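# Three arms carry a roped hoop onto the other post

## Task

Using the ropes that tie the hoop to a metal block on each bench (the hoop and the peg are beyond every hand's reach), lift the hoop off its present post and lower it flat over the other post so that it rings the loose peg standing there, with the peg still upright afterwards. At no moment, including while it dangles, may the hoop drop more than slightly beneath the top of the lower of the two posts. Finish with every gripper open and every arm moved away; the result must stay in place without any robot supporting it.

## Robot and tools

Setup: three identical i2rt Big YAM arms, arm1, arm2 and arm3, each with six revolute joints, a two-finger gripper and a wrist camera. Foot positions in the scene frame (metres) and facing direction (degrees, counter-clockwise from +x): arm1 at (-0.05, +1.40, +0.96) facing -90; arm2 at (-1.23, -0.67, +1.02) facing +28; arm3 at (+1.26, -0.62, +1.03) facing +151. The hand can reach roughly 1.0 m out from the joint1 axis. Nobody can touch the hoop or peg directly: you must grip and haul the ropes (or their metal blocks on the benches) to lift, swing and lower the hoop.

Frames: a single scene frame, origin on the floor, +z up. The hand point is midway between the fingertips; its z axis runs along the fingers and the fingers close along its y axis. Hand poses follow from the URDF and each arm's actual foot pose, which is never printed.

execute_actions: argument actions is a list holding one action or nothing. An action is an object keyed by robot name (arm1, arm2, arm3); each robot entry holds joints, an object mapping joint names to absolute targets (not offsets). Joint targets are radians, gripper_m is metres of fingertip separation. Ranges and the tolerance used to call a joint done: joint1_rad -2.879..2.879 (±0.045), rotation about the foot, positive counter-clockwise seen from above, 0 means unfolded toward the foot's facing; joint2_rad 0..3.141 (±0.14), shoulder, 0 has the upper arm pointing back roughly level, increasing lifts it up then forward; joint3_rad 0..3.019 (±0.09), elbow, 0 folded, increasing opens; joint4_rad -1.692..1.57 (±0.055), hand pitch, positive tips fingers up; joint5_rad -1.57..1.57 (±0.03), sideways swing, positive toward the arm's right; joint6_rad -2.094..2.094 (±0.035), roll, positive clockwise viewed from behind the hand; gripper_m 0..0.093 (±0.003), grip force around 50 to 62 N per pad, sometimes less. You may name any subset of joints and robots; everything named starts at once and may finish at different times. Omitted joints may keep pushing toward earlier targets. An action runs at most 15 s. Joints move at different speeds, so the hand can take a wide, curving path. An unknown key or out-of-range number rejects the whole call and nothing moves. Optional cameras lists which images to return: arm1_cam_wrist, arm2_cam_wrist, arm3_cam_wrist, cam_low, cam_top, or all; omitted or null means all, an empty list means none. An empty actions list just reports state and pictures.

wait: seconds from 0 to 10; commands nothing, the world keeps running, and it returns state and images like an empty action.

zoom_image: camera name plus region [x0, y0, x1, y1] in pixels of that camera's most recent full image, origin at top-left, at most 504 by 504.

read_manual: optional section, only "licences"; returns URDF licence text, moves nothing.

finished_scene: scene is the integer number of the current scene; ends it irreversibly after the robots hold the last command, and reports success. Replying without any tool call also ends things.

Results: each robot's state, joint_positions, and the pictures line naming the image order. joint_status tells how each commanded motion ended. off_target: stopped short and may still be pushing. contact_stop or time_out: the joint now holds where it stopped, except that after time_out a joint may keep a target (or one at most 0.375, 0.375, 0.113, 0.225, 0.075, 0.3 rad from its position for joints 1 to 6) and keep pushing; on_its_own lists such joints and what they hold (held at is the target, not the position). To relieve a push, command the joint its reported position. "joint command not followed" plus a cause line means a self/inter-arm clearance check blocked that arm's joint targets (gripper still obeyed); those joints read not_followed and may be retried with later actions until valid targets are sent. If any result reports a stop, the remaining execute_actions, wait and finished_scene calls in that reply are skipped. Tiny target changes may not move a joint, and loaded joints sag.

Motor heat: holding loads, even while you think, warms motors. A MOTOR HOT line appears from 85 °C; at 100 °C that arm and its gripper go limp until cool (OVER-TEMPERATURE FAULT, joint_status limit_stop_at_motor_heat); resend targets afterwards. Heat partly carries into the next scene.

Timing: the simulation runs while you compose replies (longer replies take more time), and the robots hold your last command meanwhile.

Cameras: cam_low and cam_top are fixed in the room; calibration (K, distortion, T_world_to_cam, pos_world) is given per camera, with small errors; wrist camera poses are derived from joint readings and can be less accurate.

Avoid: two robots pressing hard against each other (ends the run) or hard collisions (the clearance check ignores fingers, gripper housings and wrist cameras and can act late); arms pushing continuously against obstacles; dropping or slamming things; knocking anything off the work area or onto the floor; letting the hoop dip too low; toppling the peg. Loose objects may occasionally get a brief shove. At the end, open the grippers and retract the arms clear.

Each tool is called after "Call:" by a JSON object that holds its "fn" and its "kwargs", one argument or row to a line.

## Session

Call:
{"fn": "execute_actions", "kwargs": {
  "actions": []
}}

Scene clock: 0.00 s.
arm1.joint_positions: joint1_rad=-0.407 joint2_rad=+0.333 joint3_rad=+1.703 joint4_rad=-1.350 joint5_rad=+0.144 joint6_rad=-0.159 gripper_m=+0.095
arm1.joint_status: not commanded
arm1.hand: x=-0.0724 y=+1.4008 z=+1.6568 quat_wxyz=(-0.298, -0.578, -0.395, +0.649) (m; scene frame)
arm2.joint_positions: joint1_rad=-0.644 joint2_rad=+0.381 joint3_rad=+1.412 joint4_rad=-1.187 joint5_rad=-0.100 joint6_rad=-0.525 gripper_m=+0.095
arm2.joint_status: not commanded
arm2.hand: x=-1.0973 y=-0.6743 z=+1.6475 quat_wxyz=(-0.624, +0.170, -0.741, +0.183) (m; scene frame)
arm3.joint_positions: joint1_rad=-0.713 joint2_rad=+0.321 joint3_rad=+1.587 joint4_rad=-1.207 joint5_rad=-0.075 joint6_rad=+0.371 gripper_m=+0.095
arm3.joint_status: not commanded
arm3.hand: x=+1.2343 y=-0.5866 z=+1.7222 quat_wxyz=(-0.277, +0.498, -0.471, -0.674) (m; scene frame)
pictures: arm1_cam_wrist, arm2_cam_wrist, arm3_cam_wrist, cam_low, cam_top
camera_calibration (this result's frames):
arm1_cam_wrist: T_world_to_cam=[[-0.841417, 0.512436, 0.171543, -1.06002], [0.178713, 0.563457, -0.806584, 0.563887], [-0.50998, -0.648016, -0.565681, 1.93356], [0, 0, 0, 1]] pos_world=[-0.00661509, 1.47844, 1.73044]
arm2_cam_wrist: T_world_to_cam=[[0.0126505, -0.879461, 0.475804, -1.36389], [-0.715919, -0.340163, -0.609712, -0.00382979], [0.698069, -0.332924, -0.633926, 1.71028], [0, 0, 0, 1]] pos_world=[-1.17938, -0.6314, 1.7308]
arm3_cam_wrist: T_world_to_cam=[[0.846953, 0.411014, -0.33725, -0.225432], [-0.037513, -0.586547, -0.809046, 1.09895], [-0.530343, 0.697875, -0.481359, 2.01343], [0, 0, 0, 1]] pos_world=[1.29996, -0.66788, 1.78226]
Images, in order (width x height): arm1_cam_wrist 504x504, arm2_cam_wrist 504x504, arm3_cam_wrist 504x504, cam_low 504x504, cam_top 504x504.

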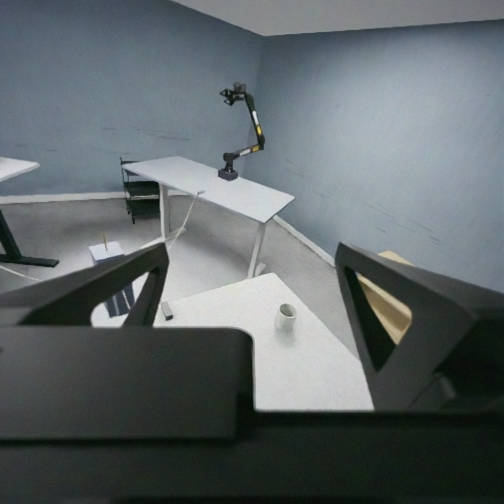

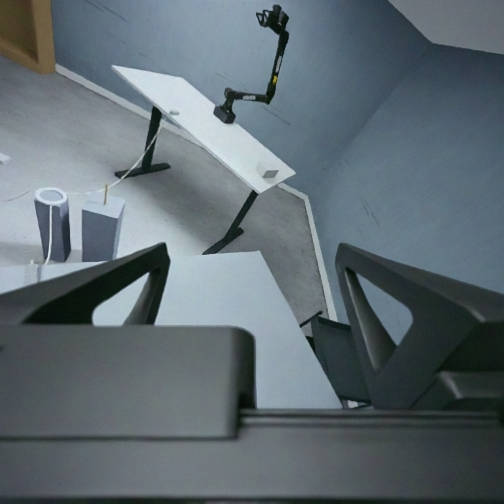

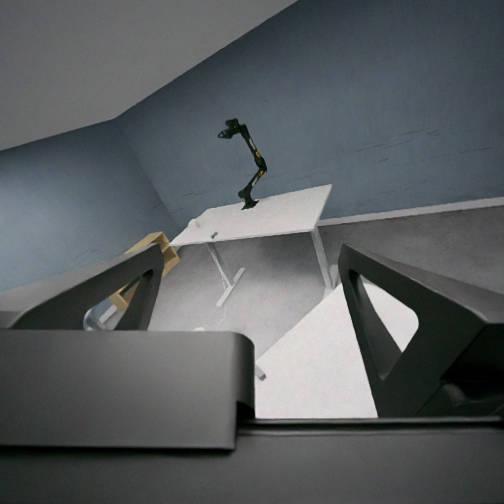

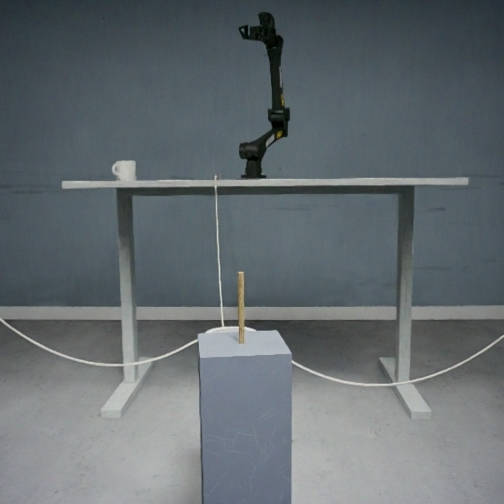

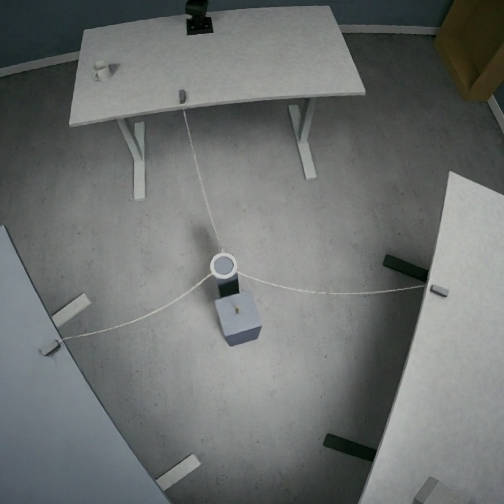

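Call:
{"fn": "execute_actions", "kwargs": {
  "actions": [
    {"arm1":{"joints":{"joint1_rad":-0.21,"joint2_rad":1.945,"joint3_rad":1.615,"joint4_rad":-1.18,"joint5_rad":0,"joint6_rad":-0.21,"gripper_m":0.09}},"arm2":{"joints":{"joint1_rad":0.188,"joint2_rad":2.015,"joint3_rad":1.54,"joint4_rad":-1.05,"joint5_rad":0,"joint6_rad":0.18,"gripper_m":0.09}},"arm3":{"joints":{"joint1_rad":-0.105,"joint2_rad":2.03,"joint3_rad":1.525,"joint4_rad":-1.012,"joint5_rad":0,"joint6_rad":-0.13,"gripper_m":0.09}}}
  ]
}}

Call:
{"fn": "zoom_image", "kwargs": {
  "camera": "cam_top",
  "region": [170, 230, 296, 356]
}}

Call:
{"fn": "zoom_image", "kwargs": {
  "camera": "cam_low",
  "region": [160, 240, 328, 408]
}}

Scene clock: 3.10 s.
arm1.joint_positions: joint1_rad=-0.216 joint2_rad=+1.959 joint3_rad=+1.590 joint4_rad=-1.184 joint5_rad=+0.003 joint6_rad=-0.201 gripper_m=+0.090
arm1.joint_status: all done
arm1.hand: x=-0.1756 y=+0.8256 z=+1.0279 quat_wxyz=(+0.003, -0.709, -0.705, +0.010) (m; scene frame)
arm2.joint_positions: joint1_rad=+0.198 joint2_rad=+2.014 joint3_rad=+1.524 joint4_rad=-1.050 joint5_rad=+0.000 joint6_rad=+0.172 gripper_m=+0.090
arm2.joint_status: all done
arm2.hand: x=-0.7733 y=-0.2986 z=+1.0412 quat_wxyz=(-0.014, +0.252, -0.968, -0.006) (m; scene frame)
arm3.joint_positions: joint1_rad=-0.104 joint2_rad=+2.023 joint3_rad=+1.526 joint4_rad=-1.021 joint5_rad=+0.000 joint6_rad=-0.118 gripper_m=+0.090
arm3.joint_status: all done
arm3.hand: x=+0.7713 y=-0.2785 z=+1.0439 quat_wxyz=(-0.010, +0.969, -0.245, -0.026) (m; scene frame)
pictures: arm1_cam_wrist, arm2_cam_wrist, arm3_cam_wrist, cam_low, cam_top
camera_calibration (this result's frames):
arm1_cam_wrist: T_world_to_cam=[[-0.999808, 0.00307075, 0.0193718, -0.195002], [0.0137836, 0.812664, 0.58257, -1.26355], [-0.0139539, 0.582725, -0.81255, 0.477197], [0, 0, 0, 1]] pos_world=[-0.17089, 0.749363, 1.12763]
arm2_cam_wrist: T_world_to_cam=[[0.478383, -0.87814, 0.0043986, 0.102254], [-0.724167, -0.39166, 0.567612, -1.26129], [-0.496721, -0.274721, -0.823284, 0.515444], [0, 0, 0, 1]] pos_world=[-0.706272, -0.262601, 1.13983]
arm3_cam_wrist: T_world_to_cam=[[0.454388, 0.890801, 0.00204477, -0.106495], [0.759447, -0.388583, 0.521769, -1.23527], [0.465587, -0.235533, -0.853084, 0.586292], [0, 0, 0, 1]] pos_world=[0.713542, -0.247048, 1.1449]
Images, in order (width x height): arm1_cam_wrist 504x504, arm2_cam_wrist 504x504, arm3_cam_wrist 504x504, cam_low 504x504, cam_top 504x504.

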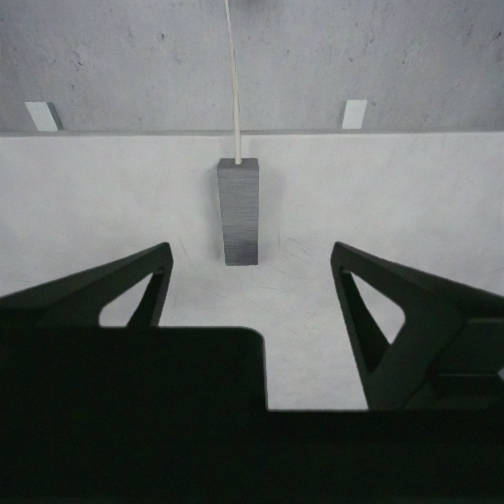

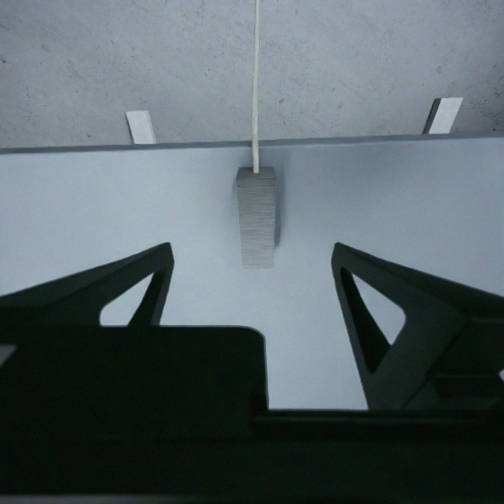

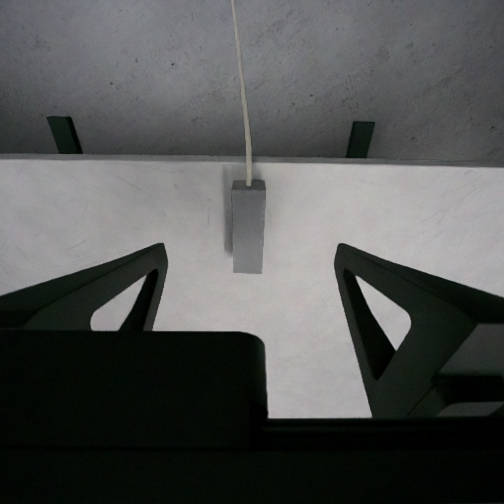

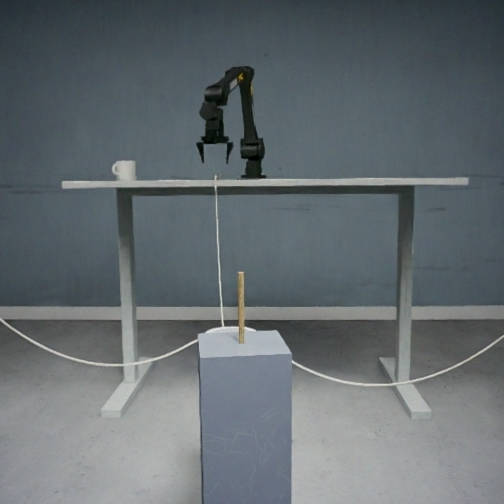

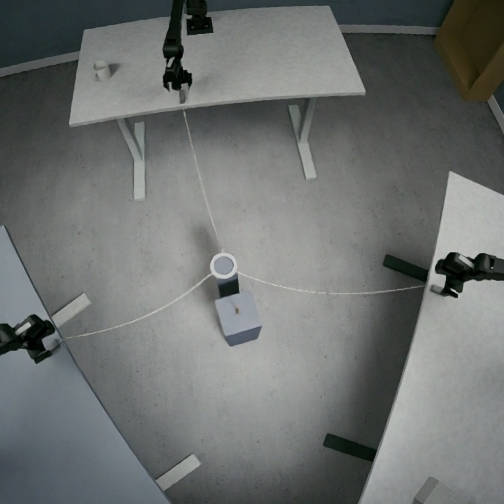

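Region (170, 230, 296, 356) of cam_top's 504x504 image, scaled by 4.000, with more detail than that image has.

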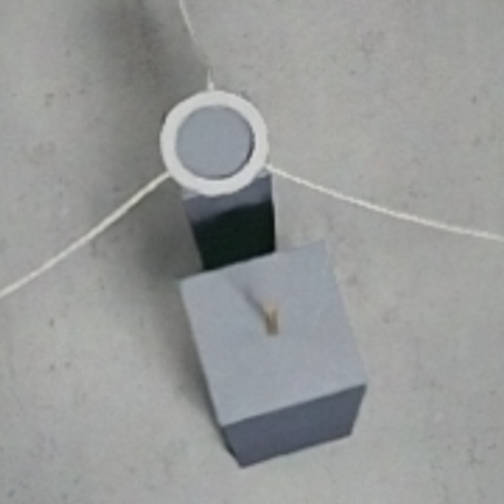

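Region (160, 240, 328, 408) of cam_low's 504x504 image, scaled by 3.000, with more detail than that image has.

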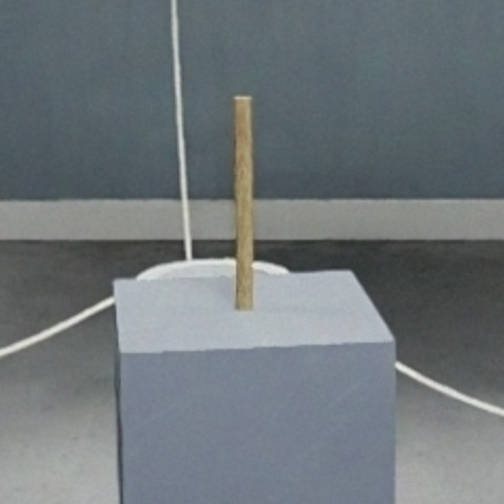

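Call:
{"fn": "execute_actions", "kwargs": {
  "actions": [
    {"arm1":{"joints":{"joint1_rad":-0.195,"joint2_rad":2.015,"joint3_rad":1.56,"joint4_rad":-1.085}},"arm2":{"joints":{"joint2_rad":2.095,"joint3_rad":1.505,"joint4_rad":-0.965}},"arm3":{"joints":{"joint2_rad":2.13,"joint3_rad":1.49,"joint4_rad":-0.937}}}
  ],
  "cameras": ["arm1_cam_wrist","arm2_cam_wrist","arm3_cam_wrist"]
}}

Scene clock: 5.00 s.
arm1.joint_positions: joint1_rad=-0.202 joint2_rad=+2.026 joint3_rad=+1.547 joint4_rad=-1.096 joint5_rad=+0.003 joint6_rad=-0.201 gripper_m=+0.090
arm1.joint_status: all done
arm1.hand: x=-0.1681 y=+0.8260 z=+0.9752 quat_wxyz=(+0.009, -0.705, -0.710, +0.000) (m; scene frame)
arm2.joint_positions: joint1_rad=+0.198 joint2_rad=+2.092 joint3_rad=+1.498 joint4_rad=-0.976 joint5_rad=+0.000 joint6_rad=+0.172 gripper_m=+0.090
arm2.joint_status: all done
arm2.hand: x=-0.7764 y=-0.3012 z=+0.9890 quat_wxyz=(+0.000, +0.252, -0.968, +0.000) (m; scene frame)
arm3.joint_positions: joint1_rad=-0.104 joint2_rad=+2.122 joint3_rad=+1.493 joint4_rad=-0.951 joint5_rad=+0.000 joint6_rad=-0.118 gripper_m=+0.090
arm3.joint_status: all done
arm3.hand: x=+0.7818 y=-0.2858 z=+0.9768 quat_wxyz=(+0.001, +0.970, -0.245, +0.004) (m; scene frame)
pictures: arm1_cam_wrist, arm2_cam_wrist, arm3_cam_wrist
camera_calibration (this result's frames):
arm1_cam_wrist: T_world_to_cam=[[-0.999842, -0.010378, 0.0144261, -0.170559], [0.00035655, 0.799892, 0.600144, -1.24206], [-0.0177676, 0.600054, -0.799762, 0.406804], [0, 0, 0, 1]] pos_world=[-0.162862, 0.747639, 1.07322]
arm2_cam_wrist: T_world_to_cam=[[0.478533, -0.878016, 0.00971926, 0.0966176], [-0.71095, -0.380935, 0.591134, -1.24472], [-0.515322, -0.289787, -0.806515, 0.434646], [0, 0, 0, 1]] pos_world=[-0.707186, -0.263372, 1.08541]
arm3_cam_wrist: T_world_to_cam=[[0.454518, 0.890711, -0.00686095, -0.0959922], [0.73105, -0.368622, 0.574181, -1.23432], [0.508901, -0.265991, -0.818699, 0.446229], [0, 0, 0, 1]] pos_world=[0.718895, -0.250804, 1.07339]
Images, in order (width x height): arm1_cam_wrist 504x504, arm2_cam_wrist 504x504, arm3_cam_wrist 504x504.

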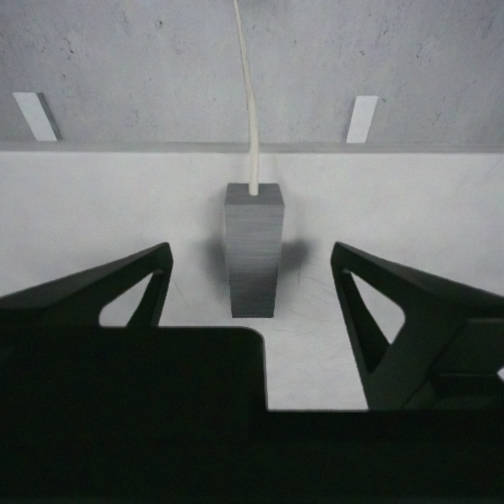

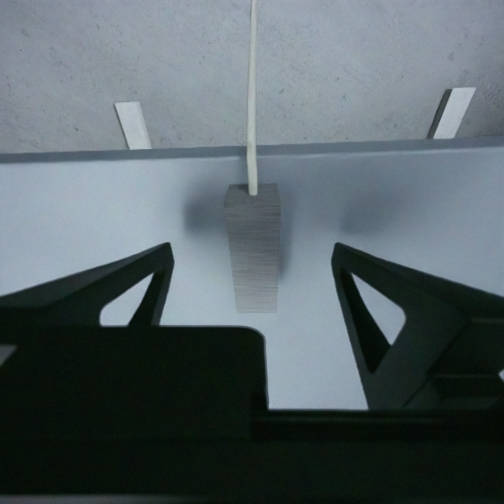

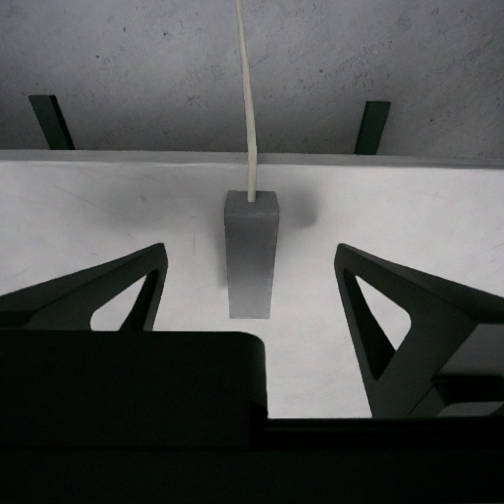

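Call:
{"fn": "execute_actions", "kwargs": {
  "actions": [
    {"arm1":{"joints":{"gripper_m":0}},"arm2":{"joints":{"gripper_m":0}},"arm3":{"joints":{"gripper_m":0}}}
  ],
  "cameras": []
}}

Call:
{"fn": "execute_actions", "kwargs": {
  "actions": [
    {"arm1":{"joints":{"joint1_rad":-0.12,"joint2_rad":1.5,"joint3_rad":1.15,"joint4_rad":-0.75}},"arm2":{"joints":{"joint2_rad":1.9,"joint3_rad":1.35,"joint4_rad":-0.6}},"arm3":{"joints":{"joint1_rad":0.0,"joint2_rad":1.93,"joint3_rad":1.4,"joint4_rad":-0.7}}}
  ],
  "cameras": []
}}

Call:
{"fn": "execute_actions", "kwargs": {
  "actions": [
    {"arm1":{"joints":{"joint1_rad":-0.047,"joint2_rad":0.96,"joint3_rad":0.705,"joint4_rad":-0.497}},"arm2":{"joints":{"joint1_rad":0.14,"joint2_rad":1.715,"joint3_rad":1.057,"joint4_rad":-0.305}},"arm3":{"joints":{"joint1_rad":0.083,"joint2_rad":1.722,"joint3_rad":1.203,"joint4_rad":-0.452}}}
  ],
  "cameras": ["cam_low","cam_top","arm1_cam_wrist"]
}}

Scene clock: 8.57 s.
arm1.joint_positions: joint1_rad=-0.202 joint2_rad=+2.026 joint3_rad=+1.547 joint4_rad=-1.096 joint5_rad=+0.002 joint6_rad=-0.202 gripper_m=+0.025
arm1.joint_status: gripper_m off_target (ended at +0.025, target +0.000)
arm1.hand: x=-0.1680 y=+0.8258 z=+0.9752 quat_wxyz=(+0.008, -0.704, -0.710, +0.000) (m; scene frame)
arm2.joint_positions: joint1_rad=+0.198 joint2_rad=+2.092 joint3_rad=+1.498 joint4_rad=-0.976 joint5_rad=+0.000 joint6_rad=+0.174 gripper_m=+0.025
arm2.joint_status: gripper_m off_target (ended at +0.025, target +0.000)
arm2.hand: x=-0.7763 y=-0.3011 z=+0.9890 quat_wxyz=(-0.001, +0.251, -0.968, +0.000) (m; scene frame)
arm3.joint_positions: joint1_rad=-0.104 joint2_rad=+2.122 joint3_rad=+1.493 joint4_rad=-0.951 joint5_rad=+0.000 joint6_rad=-0.119 gripper_m=+0.024
arm3.joint_status: gripper_m off_target (ended at +0.024, target +0.000)
arm3.hand: x=+0.7817 y=-0.2859 z=+0.9768 quat_wxyz=(+0.002, +0.970, -0.244, +0.004) (m; scene frame)
pictures: none
No camera images: the call's "cameras" was empty. Leave "cameras" out to get every camera's image.

Scene clock: 10.03 s.
arm1.joint_positions: joint1_rad=-0.111 joint2_rad=+1.504 joint3_rad=+1.135 joint4_rad=-0.766 joint5_rad=+0.000 joint6_rad=-0.202 gripper_m=+0.025
arm1.joint_status: all done
arm1.hand: x=-0.1065 y=+0.8796 z=+1.1082 quat_wxyz=(-0.122, -0.654, -0.725, +0.175) (m; scene frame)
arm2.joint_positions: joint1_rad=+0.198 joint2_rad=+1.898 joint3_rad=+1.336 joint4_rad=-0.617 joint5_rad=+0.000 joint6_rad=+0.174 gripper_m=+0.025
arm2.joint_status: all done
arm2.hand: x=-0.7462 y=-0.2767 z=+1.0594 quat_wxyz=(-0.177, +0.246, -0.950, -0.080) (m; scene frame)
arm3.joint_positions: joint1_rad=+0.004 joint2_rad=+1.932 joint3_rad=+1.396 joint4_rad=-0.717 joint5_rad=+0.001 joint6_rad=-0.119 gripper_m=+0.024
arm3.joint_status: all done
arm3.hand: x=+0.7137 y=-0.3194 z=+1.0623 quat_wxyz=(-0.049, +0.969, -0.190, -0.151) (m; scene frame)
pictures: none
No camera images: the call's "cameras" was empty. Leave "cameras" out to get every camera's image.

Scene clock: 11.23 s.
arm1.joint_positions: joint1_rad=-0.044 joint2_rad=+0.967 joint3_rad=+0.691 joint4_rad=-0.523 joint5_rad=+0.000 joint6_rad=-0.202 gripper_m=+0.025
arm1.joint_status: all done
arm1.hand: x=-0.0668 y=+0.9992 z=+1.1569 quat_wxyz=(-0.227, -0.597, -0.710, +0.297) (m; scene frame)
arm2.joint_positions: joint1_rad=+0.135 joint2_rad=+1.713 joint3_rad=+1.049 joint4_rad=-0.327 joint5_rad=+0.000 joint6_rad=+0.174 gripper_m=+0.025
arm2.joint_status: all done
arm2.hand: x=-0.7606 y=-0.3349 z=+1.0781 quat_wxyz=(-0.264, +0.211, -0.935, -0.110) (m; scene frame)
arm3.joint_positions: joint1_rad=+0.090 joint2_rad=+1.729 joint3_rad=+1.206 joint4_rad=-0.474 joint5_rad=+0.001 joint6_rad=-0.119 gripper_m=+0.024
arm3.joint_status: all done
arm3.hand: x=+0.7001 y=-0.3721 z=+1.1269 quat_wxyz=(-0.076, +0.948, -0.144, -0.274) (m; scene frame)
pictures: arm1_cam_wrist, cam_low, cam_top
camera_calibration (this result's frames):
arm1_cam_wrist: T_world_to_cam=[[-0.981847, -0.111482, 0.153454, -0.128736], [-0.130508, 0.984151, -0.12006, -0.849308], [-0.137637, -0.137908, -0.980835, 1.38889], [0, 0, 0, 1]] pos_world=[-0.0460777, 1.01303, 1.28006]
Images, in order (width x height): arm1_cam_wrist 504x504, cam_low 504x504, cam_top 504x504.

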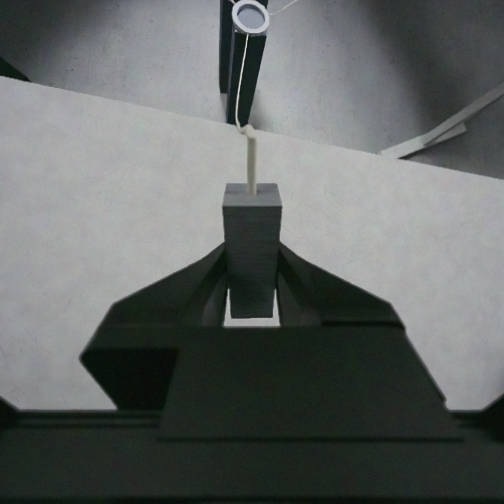

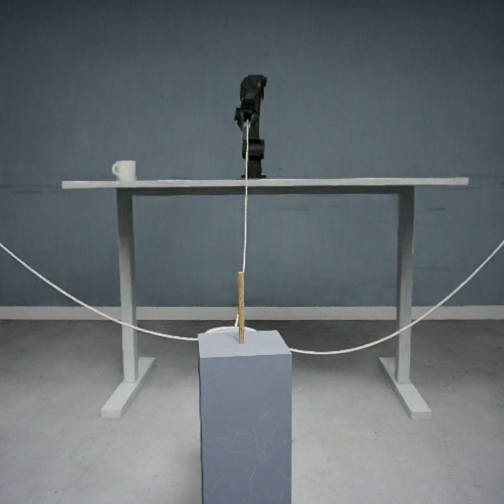

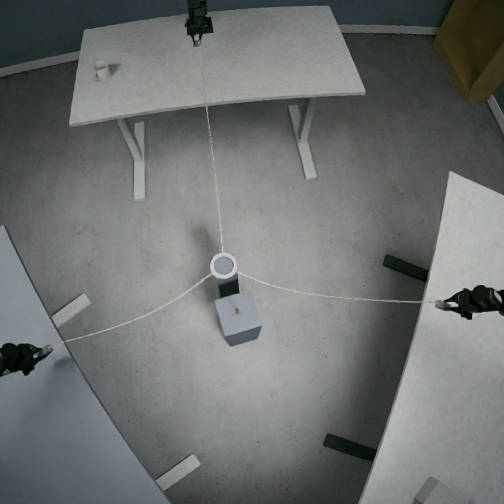

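Call:
{"fn": "execute_actions", "kwargs": {
  "actions": [
    {"arm1":{"joints":{"joint2_rad":0.812,"joint3_rad":0.785,"joint4_rad":-0.735}},"arm2":{"joints":{"joint2_rad":1.566,"joint3_rad":1.018,"joint4_rad":-0.445}},"arm3":{"joints":{"joint1_rad":0.105,"joint2_rad":1.515,"joint3_rad":1.135,"joint4_rad":-0.617}}}
  ],
  "cameras": ["cam_low","cam_top","arm1_cam_wrist"]
}}

Scene clock: 13.30 s.
arm1.joint_positions: joint1_rad=-0.044 joint2_rad=+0.814 joint3_rad=+0.717 joint4_rad=-0.732 joint5_rad=+0.000 joint6_rad=-0.202 gripper_m=+0.025
arm1.joint_status: all done
arm1.hand: x=-0.0648 y=+1.0432 z=+1.1907 quat_wxyz=(-0.218, -0.601, -0.714, +0.285) (m; scene frame)
arm2.joint_positions: joint1_rad=+0.135 joint2_rad=+1.567 joint3_rad=+1.000 joint4_rad=-0.439 joint5_rad=+0.000 joint6_rad=+0.174 gripper_m=+0.025
arm2.joint_status: all done
arm2.hand: x=-0.7901 y=-0.3558 z=+1.1198 quat_wxyz=(-0.257, +0.212, -0.937, -0.107) (m; scene frame)
arm3.joint_positions: joint1_rad=+0.098 joint2_rad=+1.515 joint3_rad=+1.124 joint4_rad=-0.606 joint5_rad=+0.001 joint6_rad=-0.119 gripper_m=+0.024
arm3.joint_status: all done
arm3.hand: x=+0.7513 y=-0.3998 z=+1.1906 quat_wxyz=(-0.075, +0.948, -0.140, -0.274) (m; scene frame)
pictures: arm1_cam_wrist, cam_low, cam_top
camera_calibration (this result's frames):
arm1_cam_wrist: T_world_to_cam=[[-0.982052, -0.115809, 0.148872, -0.117147], [-0.130052, 0.987436, -0.0897606, -0.92782], [-0.136607, -0.107511, -0.984774, 1.40137], [0, 0, 0, 1]] pos_world=[-0.0442723, 1.05326, 1.31419]
Images, in order (width x height): arm1_cam_wrist 504x504, cam_low 504x504, cam_top 504x504.

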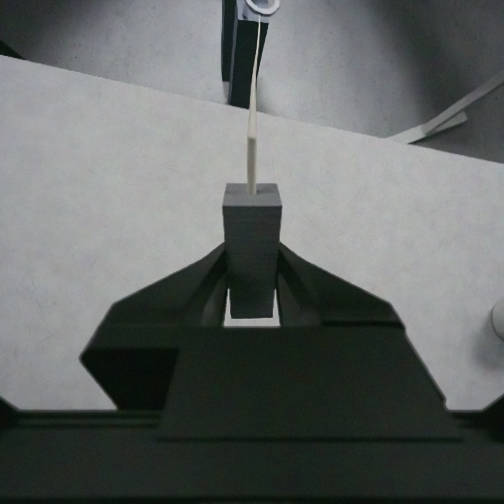

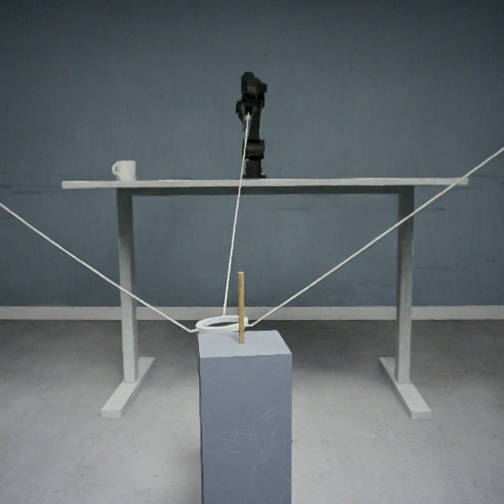

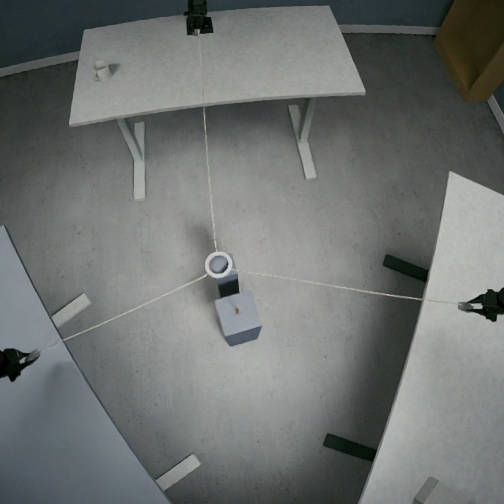

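Call:
{"fn": "execute_actions", "kwargs": {
  "actions": [
    {"arm1":{"joints":{"joint1_rad":0.03,"joint2_rad":1.012,"joint3_rad":1.525,"joint4_rad":-1.265}},"arm2":{"joints":{"joint1_rad":0.047,"joint2_rad":1.41,"joint3_rad":1.55,"joint4_rad":-1.108}},"arm3":{"joints":{"joint1_rad":0.15,"joint2_rad":1.355,"joint3_rad":1.705,"joint4_rad":-1.282}}}
  ],
  "cameras": ["cam_low","cam_top"]
}}

Scene clock: 15.43 s.
arm1.joint_positions: joint1_rad=+0.026 joint2_rad=+1.018 joint3_rad=+1.471 joint4_rad=-1.262 joint5_rad=+0.000 joint6_rad=-0.202 gripper_m=+0.025
arm1.joint_status: all done
arm1.hand: x=-0.0357 y=+1.0050 z=+1.4337 quat_wxyz=(-0.234, -0.573, -0.732, +0.284) (m; scene frame)
arm2.joint_positions: joint1_rad=+0.039 joint2_rad=+1.415 joint3_rad=+1.506 joint4_rad=-1.100 joint5_rad=+0.000 joint6_rad=+0.174 gripper_m=+0.025
arm2.joint_status: all done
arm2.hand: x=-0.7624 y=-0.3998 z=+1.3651 quat_wxyz=(-0.260, +0.167, -0.946, -0.094) (m; scene frame)
arm3.joint_positions: joint1_rad=+0.152 joint2_rad=+1.351 joint3_rad=+1.649 joint4_rad=-1.270 joint5_rad=+0.001 joint6_rad=-0.119 gripper_m=+0.024
arm3.joint_status: all done
arm3.hand: x=+0.7835 y=-0.4441 z=+1.4542 quat_wxyz=(-0.071, +0.948, -0.114, -0.288) (m; scene frame)
pictures: cam_low, cam_top
Images, in order (width x height): cam_low 504x504, cam_top 504x504.

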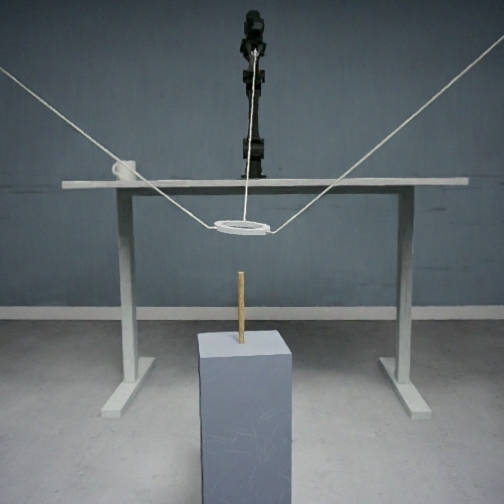

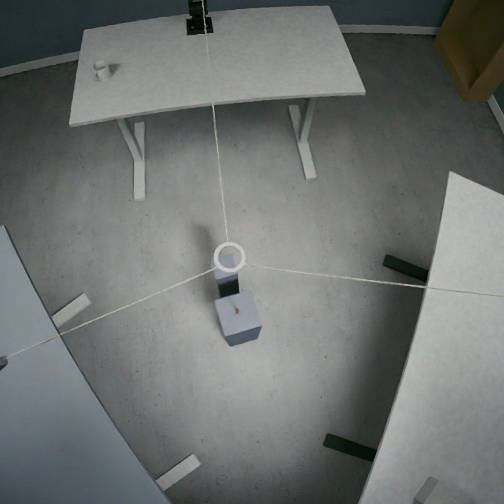

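Call:
{"fn": "execute_actions", "kwargs": {
  "actions": [
    {"arm1":{"joints":{"joint2_rad":1.472,"joint3_rad":1.87,"joint4_rad":-1.105}},"arm2":{"joints":{"joint1_rad":-0.305,"joint2_rad":1.246,"joint3_rad":1.318,"joint4_rad":-1.03}},"arm3":{"joints":{"joint1_rad":0.522,"joint2_rad":1.247,"joint3_rad":1.522,"joint4_rad":-1.262}}}
  ],
  "cameras": ["cam_low","cam_top"]
}}

Call:
{"fn": "zoom_image", "kwargs": {
  "camera": "cam_top",
  "region": [170, 230, 296, 356]
}}

Call:
{"fn": "zoom_image", "kwargs": {
  "camera": "cam_low",
  "region": [160, 200, 328, 368]
}}

Scene clock: 17.97 s.
arm1.joint_positions: joint1_rad=+0.026 joint2_rad=+1.504 joint3_rad=+1.800 joint4_rad=-1.122 joint5_rad=+0.000 joint6_rad=-0.202 gripper_m=+0.025
arm1.joint_status: all done
arm1.hand: x=-0.0290 y=+0.8030 z=+1.3984 quat_wxyz=(-0.229, -0.575, -0.734, +0.279) (m; scene frame)
arm2.joint_positions: joint1_rad=-0.312 joint2_rad=+1.254 joint3_rad=+1.309 joint4_rad=-1.048 joint5_rad=+0.000 joint6_rad=+0.174 gripper_m=+0.025
arm2.joint_status: all done
arm2.hand: x=-0.7551 y=-0.5874 z=+1.3500 quat_wxyz=(-0.281, -0.001, -0.959, -0.048) (m; scene frame)
arm3.joint_positions: joint1_rad=+0.528 joint2_rad=+1.275 joint3_rad=+1.526 joint4_rad=-1.270 joint5_rad=+0.001 joint6_rad=-0.119 gripper_m=+0.024
arm3.joint_status: all done
arm3.hand: x=+0.7852 y=-0.6310 z=+1.4275 quat_wxyz=(-0.015, +0.960, +0.066, -0.273) (m; scene frame)
pictures: cam_low, cam_top
Images, in order (width x height): cam_low 504x504, cam_top 504x504.

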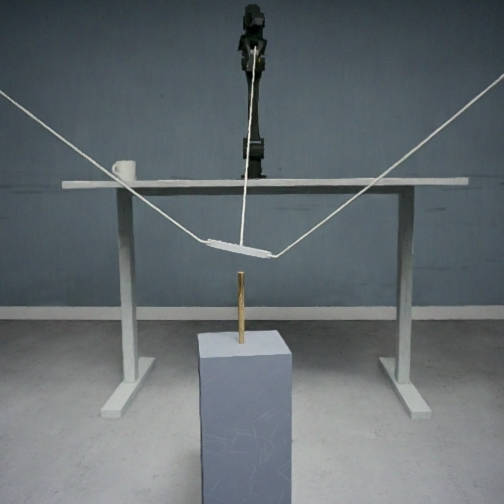

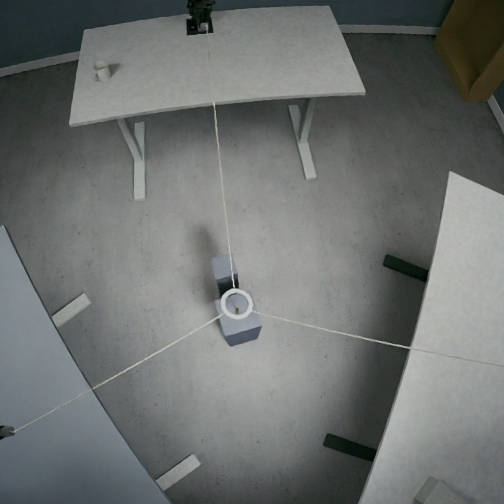

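Region (170, 230, 296, 356) of cam_top's 504x504 image, scaled by 4.000, with more detail than that image has.

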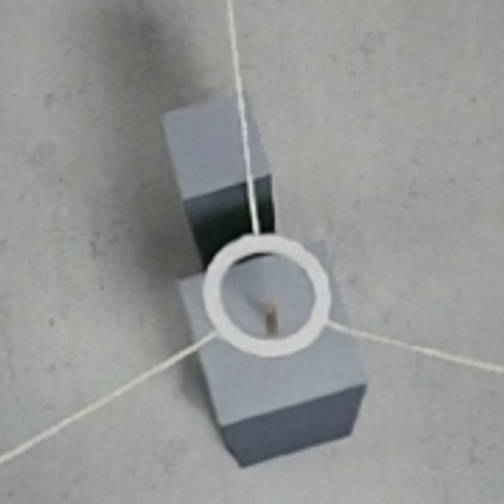

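Region (160, 200, 328, 368) of cam_low's 504x504 image, scaled by 3.000, with more detail than that image has.

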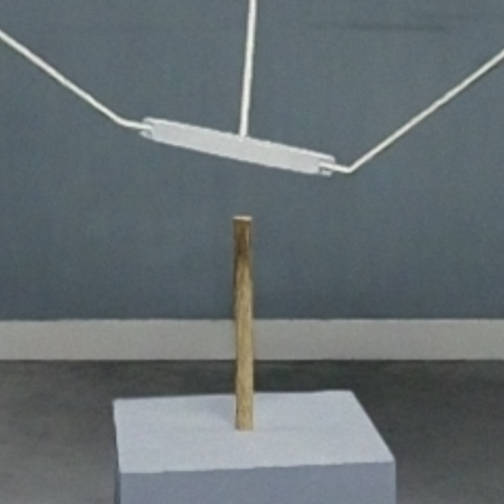

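Call:
{"fn": "execute_actions", "kwargs": {
  "actions": [
    {"arm1":{"joints":{"joint2_rad":1.432,"joint3_rad":1.49,"joint4_rad":-0.797}},"arm2":{"joints":{"joint2_rad":1.272,"joint3_rad":1.09,"joint4_rad":-0.774}},"arm3":{"joints":{"joint2_rad":1.203,"joint3_rad":1.212,"joint4_rad":-0.967}}}
  ],
  "cameras": ["cam_low","cam_top"]
}}

Call:
{"fn": "zoom_image", "kwargs": {
  "camera": "cam_top",
  "region": [170, 230, 296, 356]
}}

Call:
{"fn": "zoom_image", "kwargs": {
  "camera": "cam_low",
  "region": [160, 200, 328, 368]
}}

Scene clock: 19.87 s.
arm1.joint_positions: joint1_rad=+0.026 joint2_rad=+1.465 joint3_rad=+1.455 joint4_rad=-0.821 joint5_rad=+0.000 joint6_rad=-0.202 gripper_m=+0.025
arm1.joint_status: all done
arm1.hand: x=-0.0302 y=+0.8030 z=+1.2832 quat_wxyz=(-0.227, -0.576, -0.735, +0.277) (m; scene frame)
arm2.joint_positions: joint1_rad=-0.312 joint2_rad=+1.290 joint3_rad=+1.067 joint4_rad=-0.795 joint5_rad=+0.000 joint6_rad=+0.174 gripper_m=+0.025
arm2.joint_status: all done
arm2.hand: x=-0.7552 y=-0.5875 z=+1.2428 quat_wxyz=(-0.269, -0.001, -0.962, -0.046) (m; scene frame)
arm3.joint_positions: joint1_rad=+0.528 joint2_rad=+1.211 joint3_rad=+1.205 joint4_rad=-0.993 joint5_rad=+0.001 joint6_rad=-0.119 gripper_m=+0.024
arm3.joint_status: all done
arm3.hand: x=+0.7929 y=-0.6307 z=+1.3295 quat_wxyz=(-0.016, +0.957, +0.066, -0.283) (m; scene frame)
pictures: cam_low, cam_top
Images, in order (width x height): cam_low 504x504, cam_top 504x504.

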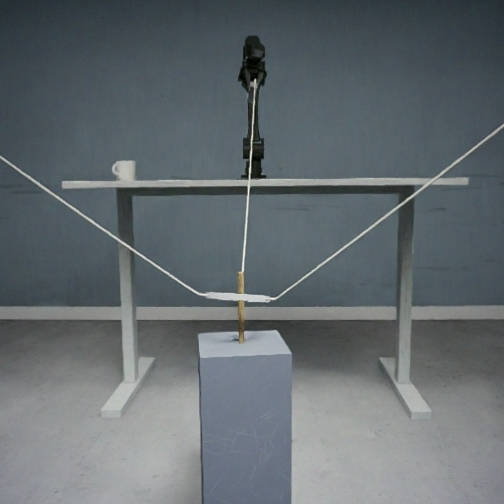

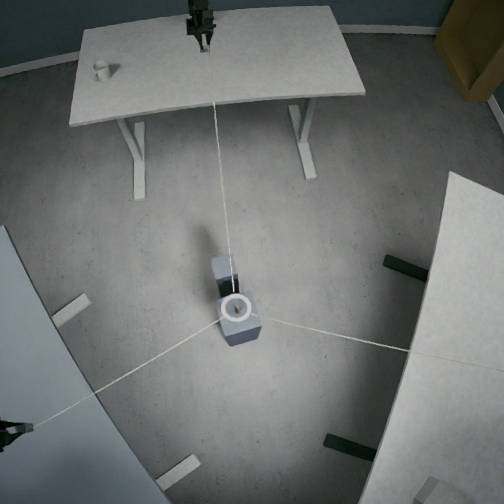

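Region (170, 230, 296, 356) of cam_top's 504x504 image, scaled by 4.000, with more detail than that image has.

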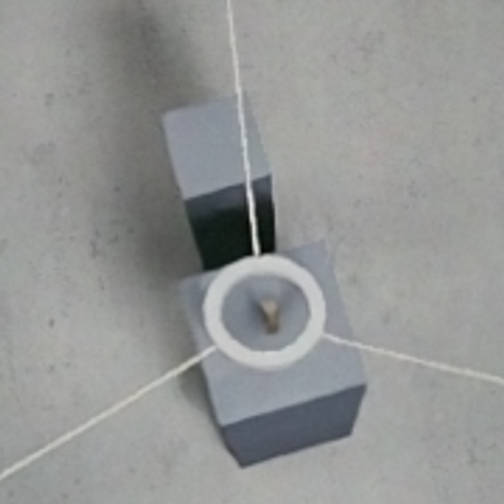

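Region (160, 200, 328, 368) of cam_low's 504x504 image, scaled by 3.000, with more detail than that image has.

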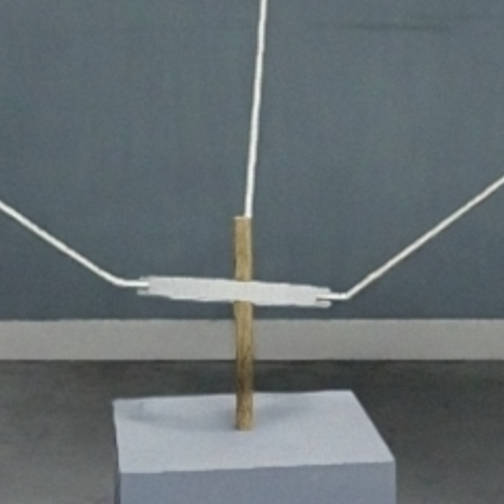

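Call:
{"fn": "execute_actions", "kwargs": {
  "actions": [
    {"arm1":{"joints":{"joint2_rad":1.485,"joint3_rad":1.265,"joint4_rad":-0.508}},"arm2":{"joints":{"joint2_rad":1.403,"joint3_rad":0.912,"joint4_rad":-0.45}},"arm3":{"joints":{"joint2_rad":1.21,"joint3_rad":0.94,"joint4_rad":-0.69}}}
  ],
  "cameras": ["cam_low","cam_top"]
}}

Call:
{"fn": "zoom_image", "kwargs": {
  "camera": "cam_top",
  "region": [170, 230, 296, 356]
}}

Call:
{"fn": "zoom_image", "kwargs": {
  "camera": "cam_low",
  "region": [160, 200, 328, 368]
}}

Scene clock: 21.67 s.
arm1.joint_positions: joint1_rad=+0.026 joint2_rad=+1.512 joint3_rad=+1.232 joint4_rad=-0.533 joint5_rad=+0.000 joint6_rad=-0.202 gripper_m=+0.025
arm1.joint_status: all done
arm1.hand: x=-0.0311 y=+0.7973 z=+1.1830 quat_wxyz=(-0.233, -0.574, -0.732, +0.283) (m; scene frame)
arm2.joint_positions: joint1_rad=-0.312 joint2_rad=+1.418 joint3_rad=+0.880 joint4_rad=-0.470 joint5_rad=+0.000 joint6_rad=+0.174 gripper_m=+0.025
arm2.joint_status: all done
arm2.hand: x=-0.7487 y=-0.5864 z=+1.1348 quat_wxyz=(-0.273, -0.001, -0.961, -0.047) (m; scene frame)
arm3.joint_positions: joint1_rad=+0.527 joint2_rad=+1.212 joint3_rad=+0.935 joint4_rad=-0.716 joint5_rad=+0.001 joint6_rad=-0.120 gripper_m=+0.024
arm3.joint_status: all done
arm3.hand: x=+0.8057 y=-0.6301 z=+1.2284 quat_wxyz=(-0.016, +0.956, +0.066, -0.286) (m; scene frame)
pictures: cam_low, cam_top
Images, in order (width x height): cam_low 504x504, cam_top 504x504.

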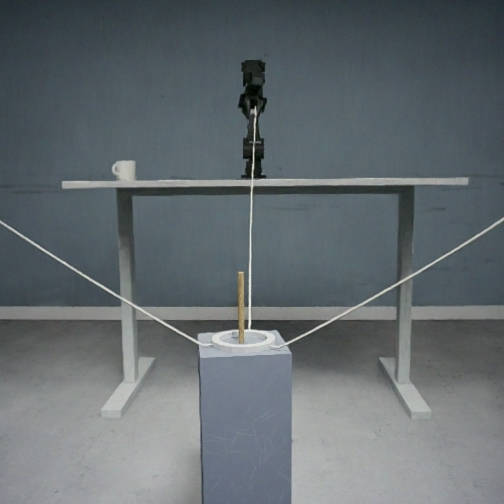

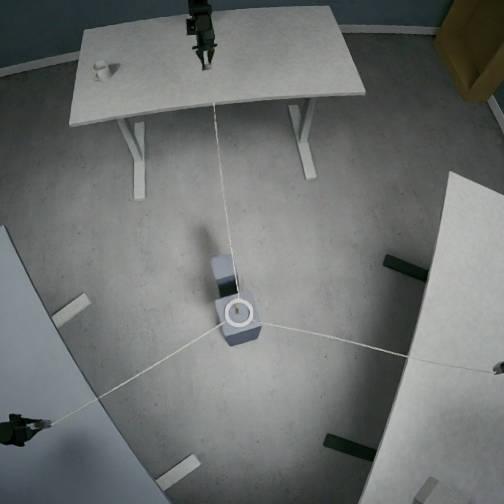

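Region (170, 230, 296, 356) of cam_top's 504x504 image, scaled by 4.000, with more detail than that image has.

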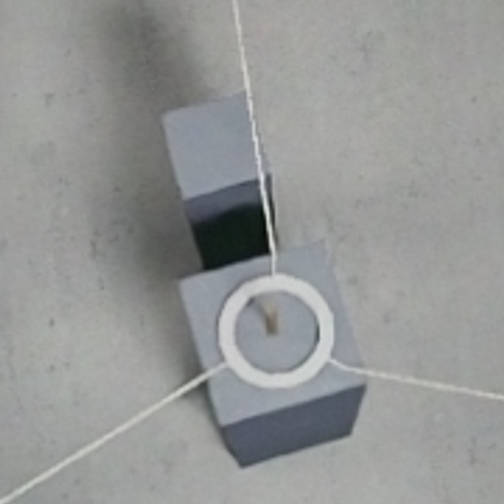

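Region (160, 200, 328, 368) of cam_low's 504x504 image, scaled by 3.000, with more detail than that image has.

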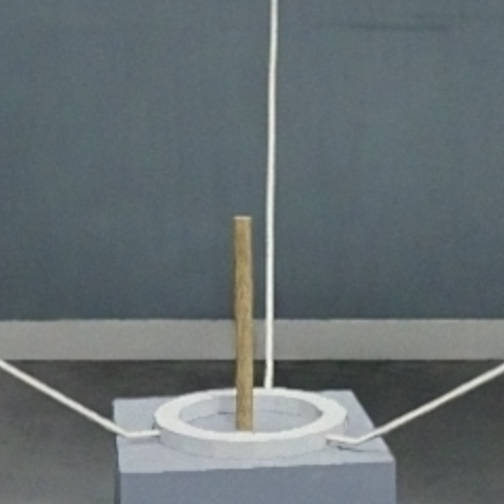

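Call:
{"fn": "execute_actions", "kwargs": {
  "actions": [
    {"arm1":{"joints":{"joint2_rad":1.92,"joint3_rad":1.53,"joint4_rad":-0.65}},"arm2":{"joints":{"joint2_rad":2.05,"joint3_rad":1.545,"joint4_rad":-0.6}},"arm3":{"joints":{"joint1_rad":0.4,"joint2_rad":2.06,"joint3_rad":1.545,"joint4_rad":-0.72}}}
  ],
  "cameras": []
}}

Call:
{"fn": "execute_actions", "kwargs": {
  "actions": [
    {"arm1":{"joints":{"joint4_rad":-1.08}},"arm2":{"joints":{"joint4_rad":-0.985}},"arm3":{"joints":{"joint4_rad":-0.96}}}
  ],
  "cameras": ["cam_top"]
}}

Scene clock: 23.67 s.
arm1.joint_positions: joint1_rad=+0.026 joint2_rad=+1.956 joint3_rad=+1.483 joint4_rad=-0.651 joint5_rad=+0.000 joint6_rad=-0.202 gripper_m=+0.025
arm1.joint_status: all done
arm1.hand: x=-0.0305 y=+0.7288 z=+1.0138 quat_wxyz=(-0.137, -0.603, -0.768, +0.170) (m; scene frame)
arm2.joint_positions: joint1_rad=-0.312 joint2_rad=+2.064 joint3_rad=+1.492 joint4_rad=-0.595 joint5_rad=+0.000 joint6_rad=+0.174 gripper_m=+0.025
arm2.joint_status: all done
arm2.hand: x=-0.5633 y=-0.5543 z=+1.0225 quat_wxyz=(-0.198, -0.001, -0.980, -0.034) (m; scene frame)
arm3.joint_positions: joint1_rad=+0.392 joint2_rad=+2.086 joint3_rad=+1.484 joint4_rad=-0.717 joint5_rad=+0.001 joint6_rad=-0.120 gripper_m=+0.024
arm3.joint_status: all done
arm3.hand: x=+0.6204 y=-0.5462 z=+1.0024 quat_wxyz=(-0.016, +0.992, +0.001, -0.126) (m; scene frame)
pictures: none
No camera images: the call's "cameras" was empty. Leave "cameras" out to get every camera's image.

Scene clock: 24.80 s.
arm1.joint_positions: joint1_rad=+0.026 joint2_rad=+1.956 joint3_rad=+1.483 joint4_rad=-1.071 joint5_rad=+0.000 joint6_rad=-0.202 gripper_m=+0.025
arm1.joint_status: all done
arm1.hand: x=-0.0343 y=+0.8286 z=+0.9907 quat_wxyz=(-0.002, -0.618, -0.786, +0.011) (m; scene frame)
arm2.joint_positions: joint1_rad=-0.312 joint2_rad=+2.064 joint3_rad=+1.494 joint4_rad=-0.974 joint5_rad=+0.000 joint6_rad=+0.174 gripper_m=+0.025
arm2.joint_status: all done
arm2.hand: x=-0.6516 y=-0.5697 z=+1.0035 quat_wxyz=(-0.013, -0.001, -1.000, -0.002) (m; scene frame)
arm3.joint_positions: joint1_rad=+0.392 joint2_rad=+2.086 joint3_rad=+1.484 joint4_rad=-0.945 joint5_rad=+0.001 joint6_rad=-0.120 gripper_m=+0.024
arm3.joint_status: all done
arm3.hand: x=+0.6754 y=-0.5526 z=+0.9946 quat_wxyz=(-0.002, +1.000, +0.001, -0.013) (m; scene frame)
pictures: cam_top
Images, in order (width x height): cam_top 504x504.

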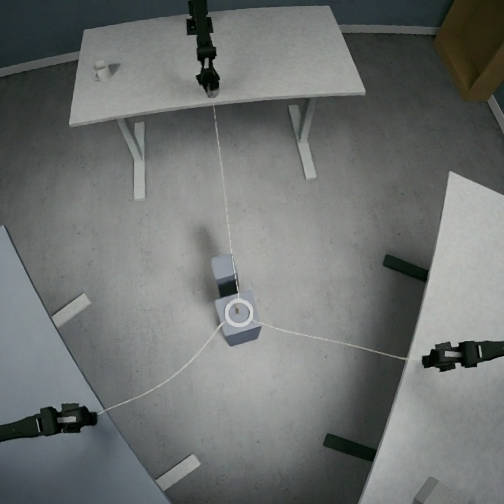

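Call:
{"fn": "execute_actions", "kwargs": {
  "actions": [
    {"arm1":{"joints":{"joint2_rad":1.985}},"arm2":{"joints":{"joint2_rad":2.093}},"arm3":{"joints":{"joint2_rad":2.133}}}
  ],
  "cameras": []
}}

Call:
{"fn": "execute_actions", "kwargs": {
  "actions": [
    {"arm1":{"joints":{"gripper_m":0.08}},"arm2":{"joints":{"gripper_m":0.08}},"arm3":{"joints":{"gripper_m":0.08}}}
  ],
  "cameras": []
}}

Call:
{"fn": "execute_actions", "kwargs": {
  "actions": [
    {"arm1":{"joints":{"joint2_rad":1.65}},"arm2":{"joints":{"joint2_rad":1.77}},"arm3":{"joints":{"joint2_rad":1.8}}}
  ],
  "cameras": ["cam_low","cam_top"]
}}

Scene clock: 25.93 s.
arm1.joint_positions: joint1_rad=+0.026 joint2_rad=+1.986 joint3_rad=+1.485 joint4_rad=-1.072 joint5_rad=+0.000 joint6_rad=-0.202 gripper_m=+0.025
arm1.joint_status: all done
arm1.hand: x=-0.0345 y=+0.8309 z=+0.9752 quat_wxyz=(+0.007, -0.618, -0.786, +0.000) (m; scene frame)
arm2.joint_positions: joint1_rad=-0.312 joint2_rad=+2.083 joint3_rad=+1.497 joint4_rad=-0.974 joint5_rad=+0.000 joint6_rad=+0.174 gripper_m=+0.025
arm2.joint_status: all done
arm2.hand: x=-0.6531 y=-0.5699 z=+0.9937 quat_wxyz=(-0.005, -0.001, -1.000, +0.000) (m; scene frame)
arm3.joint_positions: joint1_rad=+0.392 joint2_rad=+2.117 joint3_rad=+1.486 joint4_rad=-0.945 joint5_rad=+0.001 joint6_rad=-0.120 gripper_m=+0.024
arm3.joint_status: all done
arm3.hand: x=+0.6800 y=-0.5532 z=+0.9777 quat_wxyz=(-0.001, +1.000, +0.001, +0.002) (m; scene frame)
pictures: none
No camera images: the call's "cameras" was empty. Leave "cameras" out to get every camera's image.

Scene clock: 26.60 s.
arm1.joint_positions: joint1_rad=+0.026 joint2_rad=+1.986 joint3_rad=+1.485 joint4_rad=-1.072 joint5_rad=+0.000 joint6_rad=-0.202 gripper_m=+0.080
arm1.joint_status: all done
arm1.hand: x=-0.0345 y=+0.8309 z=+0.9752 quat_wxyz=(+0.007, -0.618, -0.786, +0.000) (m; scene frame)
arm2.joint_positions: joint1_rad=-0.312 joint2_rad=+2.083 joint3_rad=+1.501 joint4_rad=-0.974 joint5_rad=+0.000 joint6_rad=+0.174 gripper_m=+0.080
arm2.joint_status: all done
arm2.hand: x=-0.6513 y=-0.5696 z=+0.9951 quat_wxyz=(-0.007, -0.001, -1.000, -0.001) (m; scene frame)
arm3.joint_positions: joint1_rad=+0.392 joint2_rad=+2.117 joint3_rad=+1.486 joint4_rad=-0.945 joint5_rad=+0.001 joint6_rad=-0.120 gripper_m=+0.080
arm3.joint_status: all done
arm3.hand: x=+0.6800 y=-0.5532 z=+0.9777 quat_wxyz=(-0.001, +1.000, +0.001, +0.002) (m; scene frame)
pictures: none
No camera images: the call's "cameras" was empty. Leave "cameras" out to get every camera's image.

Scene clock: 28.00 s.
arm1.joint_positions: joint1_rad=+0.026 joint2_rad=+1.655 joint3_rad=+1.507 joint4_rad=-1.073 joint5_rad=+0.000 joint6_rad=-0.202 gripper_m=+0.080
arm1.joint_status: all done
arm1.hand: x=-0.0320 y=+0.8176 z=+1.1695 quat_wxyz=(-0.106, -0.609, -0.775, +0.133) (m; scene frame)
arm2.joint_positions: joint1_rad=-0.312 joint2_rad=+1.764 joint3_rad=+1.532 joint4_rad=-0.977 joint5_rad=+0.000 joint6_rad=+0.174 gripper_m=+0.080
arm2.joint_status: all done
arm2.hand: x=-0.6211 y=-0.5642 z=+1.1949 quat_wxyz=(-0.177, -0.001, -0.984, -0.030) (m; scene frame)
arm3.joint_positions: joint1_rad=+0.392 joint2_rad=+1.777 joint3_rad=+1.521 joint4_rad=-0.949 joint5_rad=+0.001 joint6_rad=-0.120 gripper_m=+0.080
arm3.joint_status: all done
arm3.hand: x=+0.6410 y=-0.5488 z=+1.1904 quat_wxyz=(-0.023, +0.983, +0.001, -0.181) (m; scene frame)
pictures: cam_low, cam_top
Images, in order (width x height): cam_low 504x504, cam_top 504x504.

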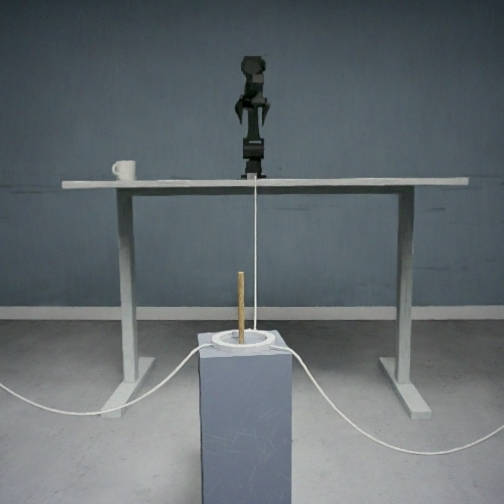

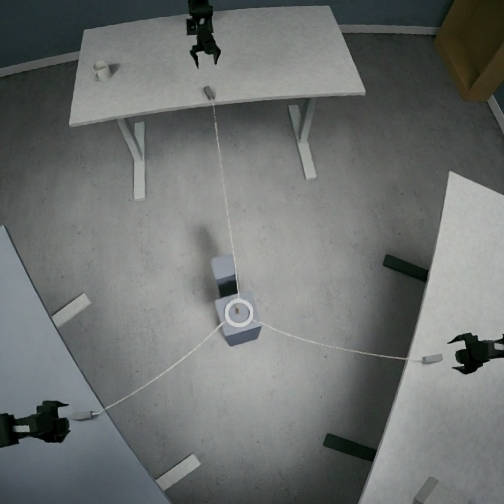

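Call:
{"fn": "finished_scene", "kwargs": {
  "scene": 2
}}

The scene is finished: the task was done.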